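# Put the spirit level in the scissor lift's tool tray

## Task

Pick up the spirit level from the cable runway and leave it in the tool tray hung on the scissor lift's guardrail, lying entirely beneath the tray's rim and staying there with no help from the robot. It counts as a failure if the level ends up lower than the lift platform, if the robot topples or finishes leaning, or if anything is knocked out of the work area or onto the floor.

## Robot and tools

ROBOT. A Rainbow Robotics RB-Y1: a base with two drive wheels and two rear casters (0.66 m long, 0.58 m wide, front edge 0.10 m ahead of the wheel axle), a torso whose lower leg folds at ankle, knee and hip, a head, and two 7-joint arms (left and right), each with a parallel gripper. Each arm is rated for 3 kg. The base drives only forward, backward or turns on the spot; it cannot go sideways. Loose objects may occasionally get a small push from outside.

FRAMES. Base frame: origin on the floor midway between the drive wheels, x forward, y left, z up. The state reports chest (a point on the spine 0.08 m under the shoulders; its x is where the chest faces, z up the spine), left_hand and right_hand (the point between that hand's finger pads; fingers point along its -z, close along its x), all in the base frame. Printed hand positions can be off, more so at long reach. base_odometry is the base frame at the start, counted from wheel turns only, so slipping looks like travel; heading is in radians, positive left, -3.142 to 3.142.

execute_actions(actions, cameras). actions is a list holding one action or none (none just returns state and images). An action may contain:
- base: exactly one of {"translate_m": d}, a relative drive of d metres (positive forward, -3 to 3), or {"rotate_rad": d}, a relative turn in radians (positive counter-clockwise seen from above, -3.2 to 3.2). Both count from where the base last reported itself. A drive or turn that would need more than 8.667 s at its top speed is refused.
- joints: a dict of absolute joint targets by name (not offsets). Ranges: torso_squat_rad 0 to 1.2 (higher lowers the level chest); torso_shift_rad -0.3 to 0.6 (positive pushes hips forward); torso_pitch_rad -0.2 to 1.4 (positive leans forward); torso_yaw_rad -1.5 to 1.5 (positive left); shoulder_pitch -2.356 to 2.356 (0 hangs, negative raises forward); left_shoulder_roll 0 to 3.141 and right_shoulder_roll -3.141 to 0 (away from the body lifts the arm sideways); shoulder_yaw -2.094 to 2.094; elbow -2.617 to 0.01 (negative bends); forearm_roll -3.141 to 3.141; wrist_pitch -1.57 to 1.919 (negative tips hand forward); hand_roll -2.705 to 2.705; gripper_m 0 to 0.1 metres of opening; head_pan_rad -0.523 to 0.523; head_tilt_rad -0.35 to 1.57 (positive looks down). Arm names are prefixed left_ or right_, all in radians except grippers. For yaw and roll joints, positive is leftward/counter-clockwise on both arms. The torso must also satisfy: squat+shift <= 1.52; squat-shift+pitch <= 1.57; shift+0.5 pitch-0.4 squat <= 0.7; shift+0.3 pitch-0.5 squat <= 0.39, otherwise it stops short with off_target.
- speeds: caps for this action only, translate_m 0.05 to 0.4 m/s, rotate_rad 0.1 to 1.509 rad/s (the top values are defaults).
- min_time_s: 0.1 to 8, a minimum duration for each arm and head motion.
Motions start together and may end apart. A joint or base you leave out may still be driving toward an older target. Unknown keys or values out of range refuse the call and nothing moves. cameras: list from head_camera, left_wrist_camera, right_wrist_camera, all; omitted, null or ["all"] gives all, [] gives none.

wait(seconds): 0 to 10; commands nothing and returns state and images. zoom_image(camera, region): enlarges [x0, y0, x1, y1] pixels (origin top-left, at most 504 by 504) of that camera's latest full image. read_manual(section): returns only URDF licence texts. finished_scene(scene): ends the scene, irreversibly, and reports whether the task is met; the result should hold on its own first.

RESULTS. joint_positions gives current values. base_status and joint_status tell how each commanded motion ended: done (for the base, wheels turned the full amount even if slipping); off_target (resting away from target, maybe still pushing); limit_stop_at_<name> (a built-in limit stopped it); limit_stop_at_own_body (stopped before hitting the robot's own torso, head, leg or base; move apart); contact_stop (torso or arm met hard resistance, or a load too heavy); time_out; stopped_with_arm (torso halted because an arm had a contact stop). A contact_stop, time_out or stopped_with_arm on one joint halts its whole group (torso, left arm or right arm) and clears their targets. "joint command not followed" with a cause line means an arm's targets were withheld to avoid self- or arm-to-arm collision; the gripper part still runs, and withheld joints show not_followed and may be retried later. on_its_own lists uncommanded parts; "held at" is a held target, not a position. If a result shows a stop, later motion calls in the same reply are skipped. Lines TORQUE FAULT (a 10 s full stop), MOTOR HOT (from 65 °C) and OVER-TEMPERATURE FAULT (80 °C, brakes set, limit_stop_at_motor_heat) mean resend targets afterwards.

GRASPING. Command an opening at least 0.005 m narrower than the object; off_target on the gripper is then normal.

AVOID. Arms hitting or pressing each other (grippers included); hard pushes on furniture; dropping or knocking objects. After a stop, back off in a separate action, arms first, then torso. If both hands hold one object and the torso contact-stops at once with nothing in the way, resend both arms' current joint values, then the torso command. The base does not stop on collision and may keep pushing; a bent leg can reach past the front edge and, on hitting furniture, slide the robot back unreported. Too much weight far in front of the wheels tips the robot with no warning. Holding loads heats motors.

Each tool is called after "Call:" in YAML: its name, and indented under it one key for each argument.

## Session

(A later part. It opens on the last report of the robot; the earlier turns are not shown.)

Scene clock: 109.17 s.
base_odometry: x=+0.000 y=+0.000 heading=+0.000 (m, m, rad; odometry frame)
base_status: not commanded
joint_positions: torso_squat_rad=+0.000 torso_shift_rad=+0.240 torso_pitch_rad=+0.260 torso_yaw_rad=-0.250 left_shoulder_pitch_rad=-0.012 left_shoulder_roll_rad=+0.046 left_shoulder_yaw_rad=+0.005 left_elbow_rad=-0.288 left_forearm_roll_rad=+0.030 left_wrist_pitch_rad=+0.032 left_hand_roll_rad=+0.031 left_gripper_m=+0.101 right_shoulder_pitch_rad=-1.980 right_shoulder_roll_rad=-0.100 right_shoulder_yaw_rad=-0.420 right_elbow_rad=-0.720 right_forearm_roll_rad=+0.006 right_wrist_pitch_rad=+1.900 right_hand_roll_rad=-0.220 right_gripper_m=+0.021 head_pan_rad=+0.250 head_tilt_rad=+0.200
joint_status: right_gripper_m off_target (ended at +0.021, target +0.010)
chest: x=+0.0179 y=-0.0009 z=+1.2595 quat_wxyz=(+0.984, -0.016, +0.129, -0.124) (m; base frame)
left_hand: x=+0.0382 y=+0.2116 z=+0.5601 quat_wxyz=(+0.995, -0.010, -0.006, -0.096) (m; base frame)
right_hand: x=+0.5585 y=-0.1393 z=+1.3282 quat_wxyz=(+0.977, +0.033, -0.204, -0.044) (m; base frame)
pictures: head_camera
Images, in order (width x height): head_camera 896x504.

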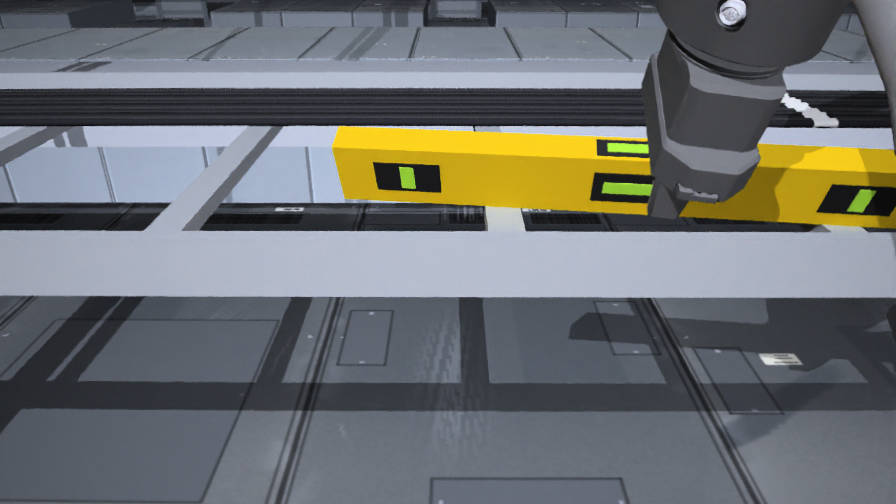

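Call:
execute_actions:
  actions:
    - {"joints":{"torso_pitch_rad":0.05}}
  cameras: []

Call:
execute_actions:
  actions:
    - {"joints":{"torso_shift_rad":0,"torso_pitch_rad":0}}
  cameras: []

Call:
execute_actions:
  actions:
    - {"joints":{"torso_yaw_rad":1.5,"head_pan_rad":0.52,"head_tilt_rad":1.0}}
  cameras: ["head_camera"]

Scene clock: 119.27 s.
base_odometry: x=+0.000 y=+0.000 heading=+0.000 (m, m, rad; odometry frame)
base_status: not commanded
joint_positions: torso_squat_rad=+0.000 torso_shift_rad=+0.240 torso_pitch_rad=+0.050 torso_yaw_rad=-0.250 left_shoulder_pitch_rad=-0.012 left_shoulder_roll_rad=+0.046 left_shoulder_yaw_rad=+0.005 left_elbow_rad=-0.288 left_forearm_roll_rad=+0.030 left_wrist_pitch_rad=+0.032 left_hand_roll_rad=+0.031 left_gripper_m=+0.101 right_shoulder_pitch_rad=-1.980 right_shoulder_roll_rad=-0.100 right_shoulder_yaw_rad=-0.420 right_elbow_rad=-0.720 right_forearm_roll_rad=+0.006 right_wrist_pitch_rad=+1.900 right_hand_roll_rad=-0.220 right_gripper_m=+0.021 head_pan_rad=+0.250 head_tilt_rad=+0.200
joint_status: all done
chest: x=-0.0463 y=-0.0009 z=+1.2695 quat_wxyz=(+0.992, -0.002, +0.025, -0.125) (m; base frame)
left_hand: x=+0.1195 y=+0.2116 z=+0.5897 quat_wxyz=(+0.989, +0.000, -0.110, -0.096) (m; base frame)
right_hand: x=+0.4681 y=-0.1394 z=+1.4492 quat_wxyz=(+0.951, +0.038, -0.305, -0.041) (m; base frame)
pictures: none
No camera images: the call's "cameras" was empty. Leave "cameras" out to get every camera's image.

Scene clock: 121.63 s.
base_odometry: x=+0.000 y=+0.000 heading=+0.000 (m, m, rad; odometry frame)
base_status: not commanded
joint_positions: torso_squat_rad=+0.000 torso_shift_rad=+0.000 torso_pitch_rad=+0.000 torso_yaw_rad=-0.250 left_shoulder_pitch_rad=-0.012 left_shoulder_roll_rad=+0.046 left_shoulder_yaw_rad=+0.005 left_elbow_rad=-0.288 left_forearm_roll_rad=+0.030 left_wrist_pitch_rad=+0.032 left_hand_roll_rad=+0.031 left_gripper_m=+0.101 right_shoulder_pitch_rad=-1.980 right_shoulder_roll_rad=-0.100 right_shoulder_yaw_rad=-0.420 right_elbow_rad=-0.720 right_forearm_roll_rad=+0.006 right_wrist_pitch_rad=+1.900 right_hand_roll_rad=-0.220 right_gripper_m=+0.021 head_pan_rad=+0.250 head_tilt_rad=+0.200
joint_status: all done
chest: x=-0.2281 y=-0.0009 z=+1.2899 quat_wxyz=(+0.992, +0.001, +0.000, -0.125) (m; base frame)
left_hand: x=-0.0285 y=+0.2116 z=+0.6193 quat_wxyz=(+0.986, +0.002, -0.135, -0.096) (m; base frame)
right_hand: x=+0.2766 y=-0.1395 z=+1.4951 quat_wxyz=(+0.943, +0.039, -0.328, -0.040) (m; base frame)
pictures: none
No camera images: the call's "cameras" was empty. Leave "cameras" out to get every camera's image.

Scene clock: 125.17 s.
base_odometry: x=+0.000 y=+0.000 heading=+0.000 (m, m, rad; odometry frame)
base_status: not commanded
joint_positions: torso_squat_rad=+0.000 torso_shift_rad=+0.000 torso_pitch_rad=+0.000 torso_yaw_rad=+1.262 left_shoulder_pitch_rad=-0.011 left_shoulder_roll_rad=+0.046 left_shoulder_yaw_rad=+0.005 left_elbow_rad=-0.288 left_forearm_roll_rad=+0.030 left_wrist_pitch_rad=+0.032 left_hand_roll_rad=+0.031 left_gripper_m=+0.101 right_shoulder_pitch_rad=-1.980 right_shoulder_roll_rad=-0.100 right_shoulder_yaw_rad=-0.420 right_elbow_rad=-0.720 right_forearm_roll_rad=+0.006 right_wrist_pitch_rad=+1.900 right_hand_roll_rad=-0.220 right_gripper_m=+0.021 head_pan_rad=+0.520 head_tilt_rad=+1.000
joint_status: torso_yaw_rad limit_stop_at_own_body (moved +1.512 of +1.750); the others done
on_its_own: torso_yaw_rad is held at +1.262, not at your +1.500, since a limit_stop_at_own_body
chest: x=-0.2280 y=-0.0009 z=+1.2899 quat_wxyz=(+0.808, +0.001, +0.000, +0.590) (m; base frame)
left_hand: x=-0.4277 y=+0.2112 z=+0.6192 quat_wxyz=(+0.783, +0.094, -0.097, +0.607) (m; base frame)
right_hand: x=-0.0603 y=+0.4946 z=+1.4957 quat_wxyz=(+0.713, +0.253, -0.213, +0.618) (m; base frame)
pictures: head_camera
Images, in order (width x height): head_camera 896x504.

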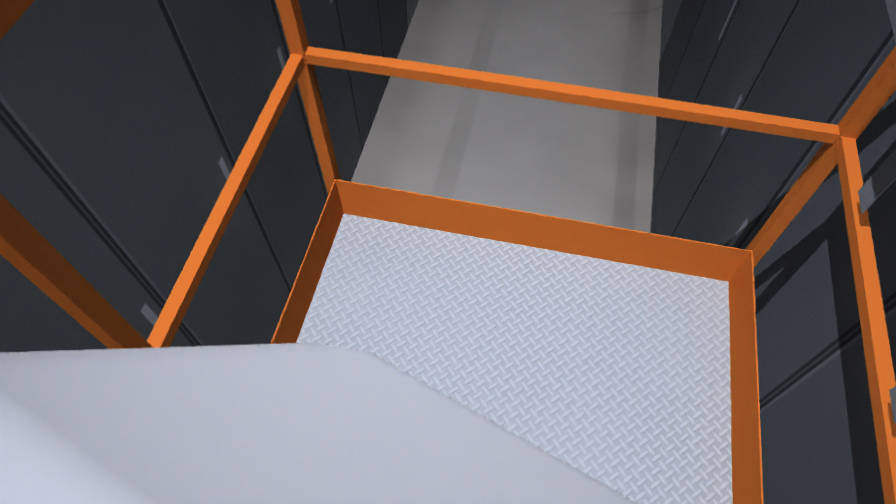

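Call:
execute_actions:
  actions:
    - {"base":{"translate_m":-0.1},"joints":{"torso_yaw_rad":0.8,"head_pan_rad":0,"head_tilt_rad":0.7}}
  cameras: []

Call:
execute_actions:
  actions:
    - {"base":{"rotate_rad":1.571},"joints":{"torso_yaw_rad":-0.4}}
  cameras: []

Call:
execute_actions:
  actions:
    - {"base":{"translate_m":0.45},"joints":{"right_shoulder_pitch_rad":-1.6,"right_elbow_rad":-0.4,"right_hand_roll_rad":-0.9}}
  cameras: ["head_camera"]

Scene clock: 134.20 s.
base_odometry: x=-0.100 y=+0.000 heading=+0.000 (m, m, rad; odometry frame)
base_status: done
joint_positions: torso_squat_rad=+0.000 torso_shift_rad=+0.000 torso_pitch_rad=+0.000 torso_yaw_rad=+0.800 left_shoulder_pitch_rad=-0.012 left_shoulder_roll_rad=+0.046 left_shoulder_yaw_rad=+0.005 left_elbow_rad=-0.288 left_forearm_roll_rad=+0.030 left_wrist_pitch_rad=+0.032 left_hand_roll_rad=+0.031 left_gripper_m=+0.101 right_shoulder_pitch_rad=-1.980 right_shoulder_roll_rad=-0.100 right_shoulder_yaw_rad=-0.420 right_elbow_rad=-0.720 right_forearm_roll_rad=+0.006 right_wrist_pitch_rad=+1.900 right_hand_roll_rad=-0.220 right_gripper_m=+0.021 head_pan_rad=+0.000 head_tilt_rad=+0.700
joint_status: all done
chest: x=-0.2280 y=-0.0009 z=+1.2899 quat_wxyz=(+0.921, +0.001, +0.000, +0.389) (m; base frame)
left_hand: x=-0.3125 y=+0.2783 z=+0.6193 quat_wxyz=(+0.901, +0.070, -0.116, +0.411) (m; base frame)
right_hand: x=+0.1431 y=+0.3679 z=+1.4956 quat_wxyz=(+0.836, +0.198, -0.265, +0.438) (m; base frame)
pictures: none
No camera images: the call's "cameras" was empty. Leave "cameras" out to get every camera's image.

Scene clock: 138.07 s.
base_odometry: x=-0.100 y=+0.000 heading=+1.570 (m, m, rad; odometry frame)
base_status: done
joint_positions: torso_squat_rad=+0.000 torso_shift_rad=+0.000 torso_pitch_rad=+0.000 torso_yaw_rad=-0.400 left_shoulder_pitch_rad=-0.012 left_shoulder_roll_rad=+0.046 left_shoulder_yaw_rad=+0.005 left_elbow_rad=-0.288 left_forearm_roll_rad=+0.030 left_wrist_pitch_rad=+0.032 left_hand_roll_rad=+0.031 left_gripper_m=+0.101 right_shoulder_pitch_rad=-1.980 right_shoulder_roll_rad=-0.100 right_shoulder_yaw_rad=-0.420 right_elbow_rad=-0.720 right_forearm_roll_rad=+0.006 right_wrist_pitch_rad=+1.900 right_hand_roll_rad=-0.220 right_gripper_m=+0.021 head_pan_rad=+0.000 head_tilt_rad=+0.700
joint_status: all done
chest: x=-0.2281 y=-0.0010 z=+1.2899 quat_wxyz=(+0.980, +0.001, +0.000, -0.199) (m; base frame)
left_hand: x=+0.0008 y=+0.1795 z=+0.6192 quat_wxyz=(+0.976, -0.008, -0.135, -0.170) (m; base frame)
right_hand: x=+0.2504 y=-0.2134 z=+1.4949 quat_wxyz=(+0.937, +0.014, -0.330, -0.110) (m; base frame)
pictures: none
No camera images: the call's "cameras" was empty. Leave "cameras" out to get every camera's image.

Scene clock: 140.67 s.
base_odometry: x=-0.100 y=+0.450 heading=+1.571 (m, m, rad; odometry frame)
base_status: done
joint_positions: torso_squat_rad=+0.000 torso_shift_rad=+0.000 torso_pitch_rad=+0.000 torso_yaw_rad=-0.400 left_shoulder_pitch_rad=-0.012 left_shoulder_roll_rad=+0.046 left_shoulder_yaw_rad=+0.005 left_elbow_rad=-0.288 left_forearm_roll_rad=+0.030 left_wrist_pitch_rad=+0.032 left_hand_roll_rad=+0.031 left_gripper_m=+0.101 right_shoulder_pitch_rad=-1.600 right_shoulder_roll_rad=-0.100 right_shoulder_yaw_rad=-0.420 right_elbow_rad=-0.400 right_forearm_roll_rad=+0.006 right_wrist_pitch_rad=+1.900 right_hand_roll_rad=-0.900 right_gripper_m=+0.021 head_pan_rad=+0.000 head_tilt_rad=+0.700
joint_status: all done
chest: x=-0.2280 y=-0.0010 z=+1.2899 quat_wxyz=(+0.980, +0.001, +0.000, -0.199) (m; base frame)
left_hand: x=+0.0008 y=+0.1795 z=+0.6192 quat_wxyz=(+0.976, -0.008, -0.135, -0.170) (m; base frame)
right_hand: x=+0.2130 y=-0.2781 z=+1.2108 quat_wxyz=(+0.862, +0.035, +0.007, -0.506) (m; base frame)
pictures: head_camera
Images, in order (width x height): head_camera 896x504.

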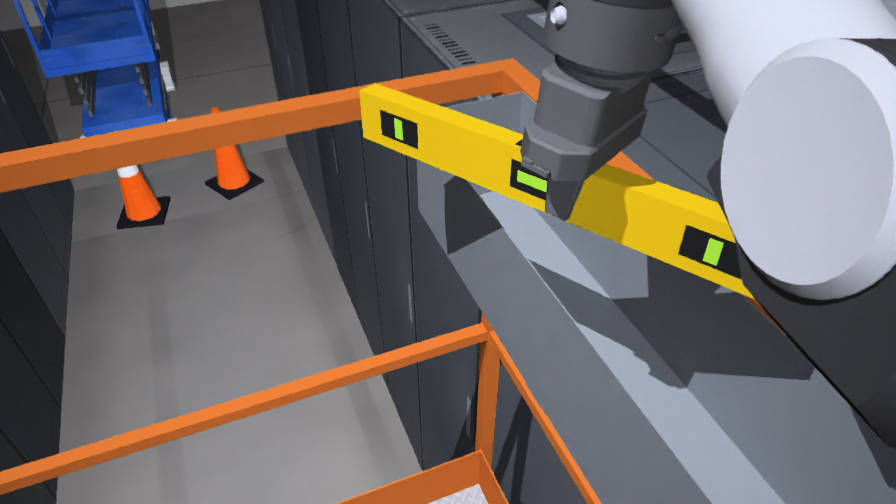

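Call:
execute_actions:
  actions:
    - {"joints":{"torso_yaw_rad":-0.52,"right_hand_roll_rad":-1.3,"head_pan_rad":-0.2}}
  cameras: ["head_camera","right_wrist_camera"]

Scene clock: 143.77 s.
base_odometry: x=-0.100 y=+0.450 heading=+1.571 (m, m, rad; odometry frame)
base_status: not commanded
joint_positions: torso_squat_rad=+0.000 torso_shift_rad=+0.000 torso_pitch_rad=+0.000 torso_yaw_rad=-0.520 left_shoulder_pitch_rad=-0.012 left_shoulder_roll_rad=+0.046 left_shoulder_yaw_rad=+0.005 left_elbow_rad=-0.288 left_forearm_roll_rad=+0.030 left_wrist_pitch_rad=+0.032 left_hand_roll_rad=+0.031 left_gripper_m=+0.101 right_shoulder_pitch_rad=-1.600 right_shoulder_roll_rad=-0.100 right_shoulder_yaw_rad=-0.420 right_elbow_rad=-0.400 right_forearm_roll_rad=+0.006 right_wrist_pitch_rad=+1.900 right_hand_roll_rad=-1.300 right_gripper_m=+0.021 head_pan_rad=-0.200 head_tilt_rad=+0.700
joint_status: all done
chest: x=-0.2280 y=-0.0010 z=+1.2899 quat_wxyz=(+0.966, +0.001, +0.000, -0.257) (m; base frame)
left_hand: x=+0.0207 y=+0.1508 z=+0.6192 quat_wxyz=(+0.964, -0.016, -0.134, -0.228) (m; base frame)
right_hand: x=+0.1766 y=-0.3290 z=+1.2108 quat_wxyz=(+0.702, +0.033, +0.012, -0.711) (m; base frame)
pictures: head_camera, right_wrist_camera
Images, in order (width x height): head_camera 896x504, right_wrist_camera 644x364.

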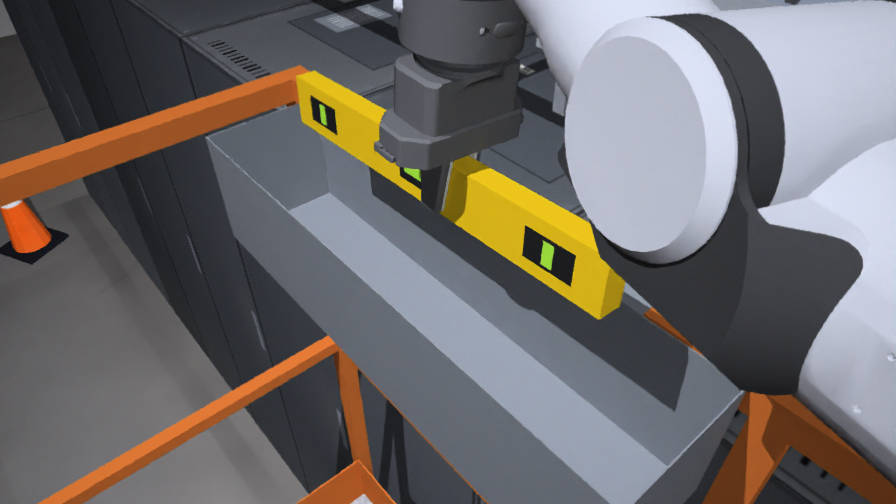

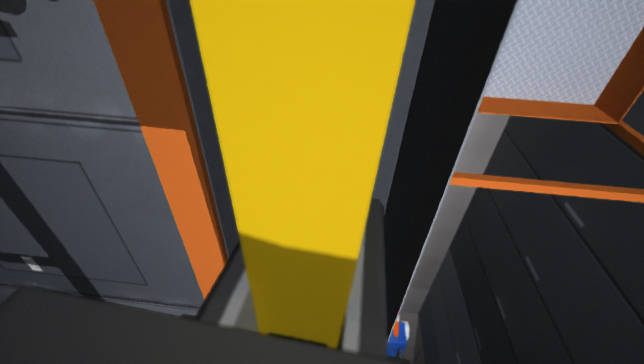

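Call:
execute_actions:
  actions:
    - {"base":{"translate_m":-0.05},"joints":{"torso_yaw_rad":-0.49,"right_hand_roll_rad":-1.33,"torso_squat_rad":0.55}}
  cameras: ["head_camera","right_wrist_camera"]

Scene clock: 150.50 s.
base_odometry: x=-0.100 y=+0.400 heading=+1.571 (m, m, rad; odometry frame)
base_status: done
joint_positions: torso_squat_rad=+0.550 torso_shift_rad=+0.000 torso_pitch_rad=+0.000 torso_yaw_rad=-0.490 left_shoulder_pitch_rad=-0.012 left_shoulder_roll_rad=+0.046 left_shoulder_yaw_rad=+0.005 left_elbow_rad=-0.288 left_forearm_roll_rad=+0.030 left_wrist_pitch_rad=+0.032 left_hand_roll_rad=+0.031 left_gripper_m=+0.101 right_shoulder_pitch_rad=-1.600 right_shoulder_roll_rad=-0.100 right_shoulder_yaw_rad=-0.420 right_elbow_rad=-0.400 right_forearm_roll_rad=+0.006 right_wrist_pitch_rad=+1.900 right_hand_roll_rad=-1.330 right_gripper_m=+0.021 head_pan_rad=-0.200 head_tilt_rad=+0.700
joint_status: all done
chest: x=-0.2281 y=-0.0009 z=+1.1867 quat_wxyz=(+0.970, +0.001, +0.000, -0.243) (m; base frame)
left_hand: x=+0.0161 y=+0.1582 z=+0.5160 quat_wxyz=(+0.968, -0.014, -0.134, -0.214) (m; base frame)
right_hand: x=+0.1862 y=-0.3166 z=+1.1076 quat_wxyz=(+0.702, +0.033, +0.013, -0.711) (m; base frame)
pictures: head_camera, right_wrist_camera
Images, in order (width x height): head_camera 896x504, right_wrist_camera 644x364.

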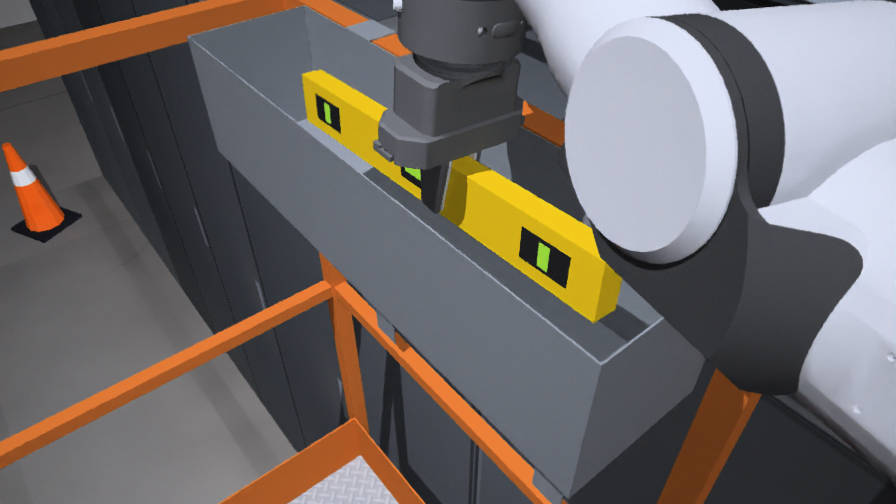

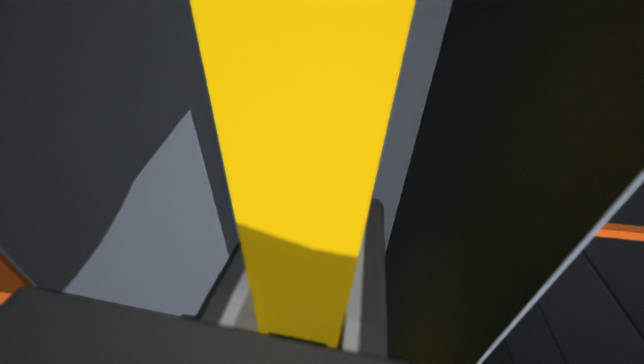

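Call:
execute_actions:
  actions:
    - {"base":{"translate_m":0.03},"joints":{"torso_squat_rad":0.66}}
  cameras: ["head_camera"]

Call:
execute_actions:
  actions:
    - {"joints":{"right_gripper_m":0.05}}
  cameras: []

Call:
execute_actions:
  actions:
    - {"joints":{"torso_squat_rad":0.3}}
  cameras: ["head_camera"]

Scene clock: 157.97 s.
base_odometry: x=-0.100 y=+0.430 heading=+1.571 (m, m, rad; odometry frame)
base_status: done
joint_positions: torso_squat_rad=+0.648 torso_shift_rad=+0.000 torso_pitch_rad=-0.002 torso_yaw_rad=-0.490 left_shoulder_pitch_rad=-0.012 left_shoulder_roll_rad=+0.046 left_shoulder_yaw_rad=+0.005 left_elbow_rad=-0.288 left_forearm_roll_rad=+0.030 left_wrist_pitch_rad=+0.032 left_hand_roll_rad=+0.031 left_gripper_m=+0.101 right_shoulder_pitch_rad=-1.605 right_shoulder_roll_rad=-0.102 right_shoulder_yaw_rad=-0.420 right_elbow_rad=-0.403 right_forearm_roll_rad=+0.006 right_wrist_pitch_rad=+1.900 right_hand_roll_rad=-1.330 right_gripper_m=+0.021 head_pan_rad=-0.200 head_tilt_rad=+0.700
joint_status: torso_squat_rad contact_stop (moved +0.098 of +0.110)
chest: x=-0.2288 y=-0.0007 z=+1.1482 quat_wxyz=(+0.970, +0.001, -0.001, -0.243) (m; base frame)
left_hand: x=+0.0165 y=+0.1581 z=+0.4779 quat_wxyz=(+0.967, -0.014, -0.135, -0.214) (m; base frame)
right_hand: x=+0.1869 y=-0.3171 z=+1.0736 quat_wxyz=(+0.702, +0.036, +0.008, -0.711) (m; base frame)
pictures: head_camera
Images, in order (width x height): head_camera 896x504.

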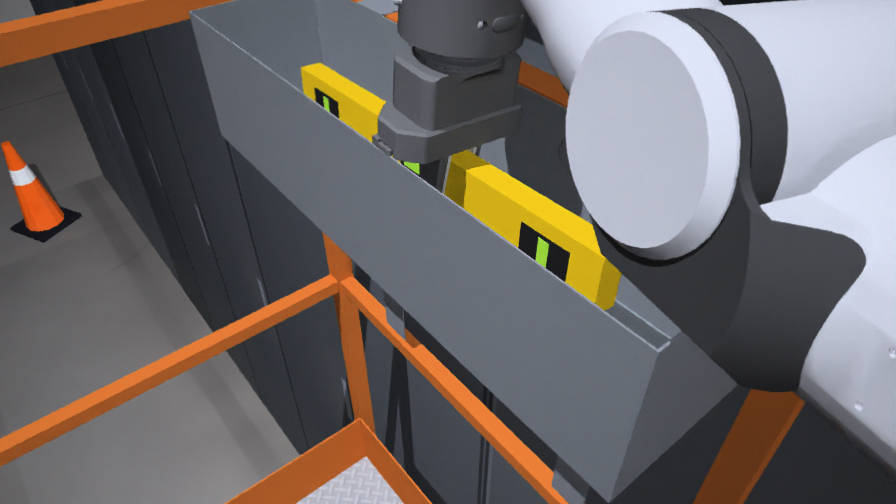

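not run: a stop came earlier in this reply.

not run: a stop came earlier in this reply.

Call:
execute_actions:
  actions:
    - {"joints":{"right_gripper_m":0.05}}
  cameras: []

Call:
execute_actions:
  actions:
    - {"joints":{"torso_squat_rad":0.3}}
  cameras: ["head_camera"]

Call:
finished_scene:
  scene: 1

Scene clock: 163.80 s.
base_odometry: x=-0.100 y=+0.430 heading=+1.571 (m, m, rad; odometry frame)
base_status: not commanded
joint_positions: torso_squat_rad=+0.648 torso_shift_rad=+0.000 torso_pitch_rad=-0.002 torso_yaw_rad=-0.490 left_shoulder_pitch_rad=-0.012 left_shoulder_roll_rad=+0.046 left_shoulder_yaw_rad=+0.005 left_elbow_rad=-0.288 left_forearm_roll_rad=+0.030 left_wrist_pitch_rad=+0.032 left_hand_roll_rad=+0.031 left_gripper_m=+0.101 right_shoulder_pitch_rad=-1.605 right_shoulder_roll_rad=-0.102 right_shoulder_yaw_rad=-0.420 right_elbow_rad=-0.403 right_forearm_roll_rad=+0.006 right_wrist_pitch_rad=+1.900 right_hand_roll_rad=-1.330 right_gripper_m=+0.050 head_pan_rad=-0.200 head_tilt_rad=+0.700
joint_status: all done
chest: x=-0.2288 y=-0.0007 z=+1.1482 quat_wxyz=(+0.970, +0.001, -0.001, -0.243) (m; base frame)
left_hand: x=+0.0165 y=+0.1581 z=+0.4779 quat_wxyz=(+0.967, -0.014, -0.135, -0.214) (m; base frame)
right_hand: x=+0.1869 y=-0.3171 z=+1.0736 quat_wxyz=(+0.702, +0.036, +0.008, -0.711) (m; base frame)
pictures: none
No camera images: the call's "cameras" was empty. Leave "cameras" out to get every camera's image.

Scene clock: 165.77 s.
base_odometry: x=-0.100 y=+0.430 heading=+1.571 (m, m, rad; odometry frame)
base_status: not commanded
joint_positions: torso_squat_rad=+0.300 torso_shift_rad=+0.000 torso_pitch_rad=-0.001 torso_yaw_rad=-0.490 left_shoulder_pitch_rad=-0.012 left_shoulder_roll_rad=+0.046 left_shoulder_yaw_rad=+0.005 left_elbow_rad=-0.288 left_forearm_roll_rad=+0.030 left_wrist_pitch_rad=+0.032 left_hand_roll_rad=+0.031 left_gripper_m=+0.101 right_shoulder_pitch_rad=-1.601 right_shoulder_roll_rad=-0.100 right_shoulder_yaw_rad=-0.420 right_elbow_rad=-0.400 right_forearm_roll_rad=+0.006 right_wrist_pitch_rad=+1.900 right_hand_roll_rad=-1.330 right_gripper_m=+0.050 head_pan_rad=-0.200 head_tilt_rad=+0.700
joint_status: all done
chest: x=-0.2285 y=-0.0008 z=+1.2587 quat_wxyz=(+0.970, +0.001, +0.000, -0.243) (m; base frame)
left_hand: x=+0.0163 y=+0.1582 z=+0.5882 quat_wxyz=(+0.968, -0.014, -0.135, -0.214) (m; base frame)
right_hand: x=+0.1860 y=-0.3165 z=+1.1806 quat_wxyz=(+0.702, +0.034, +0.012, -0.711) (m; base frame)
pictures: head_camera
Images, in order (width x height): head_camera 896x504.

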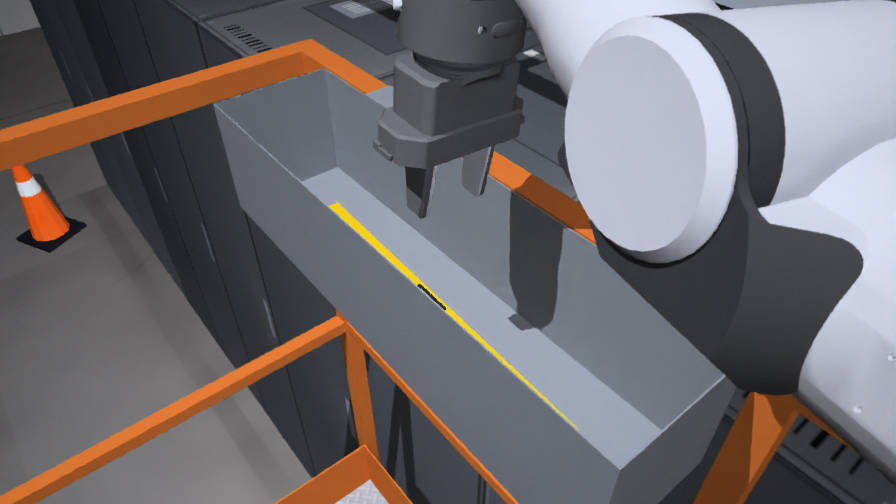

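The scene is finished: the task was done.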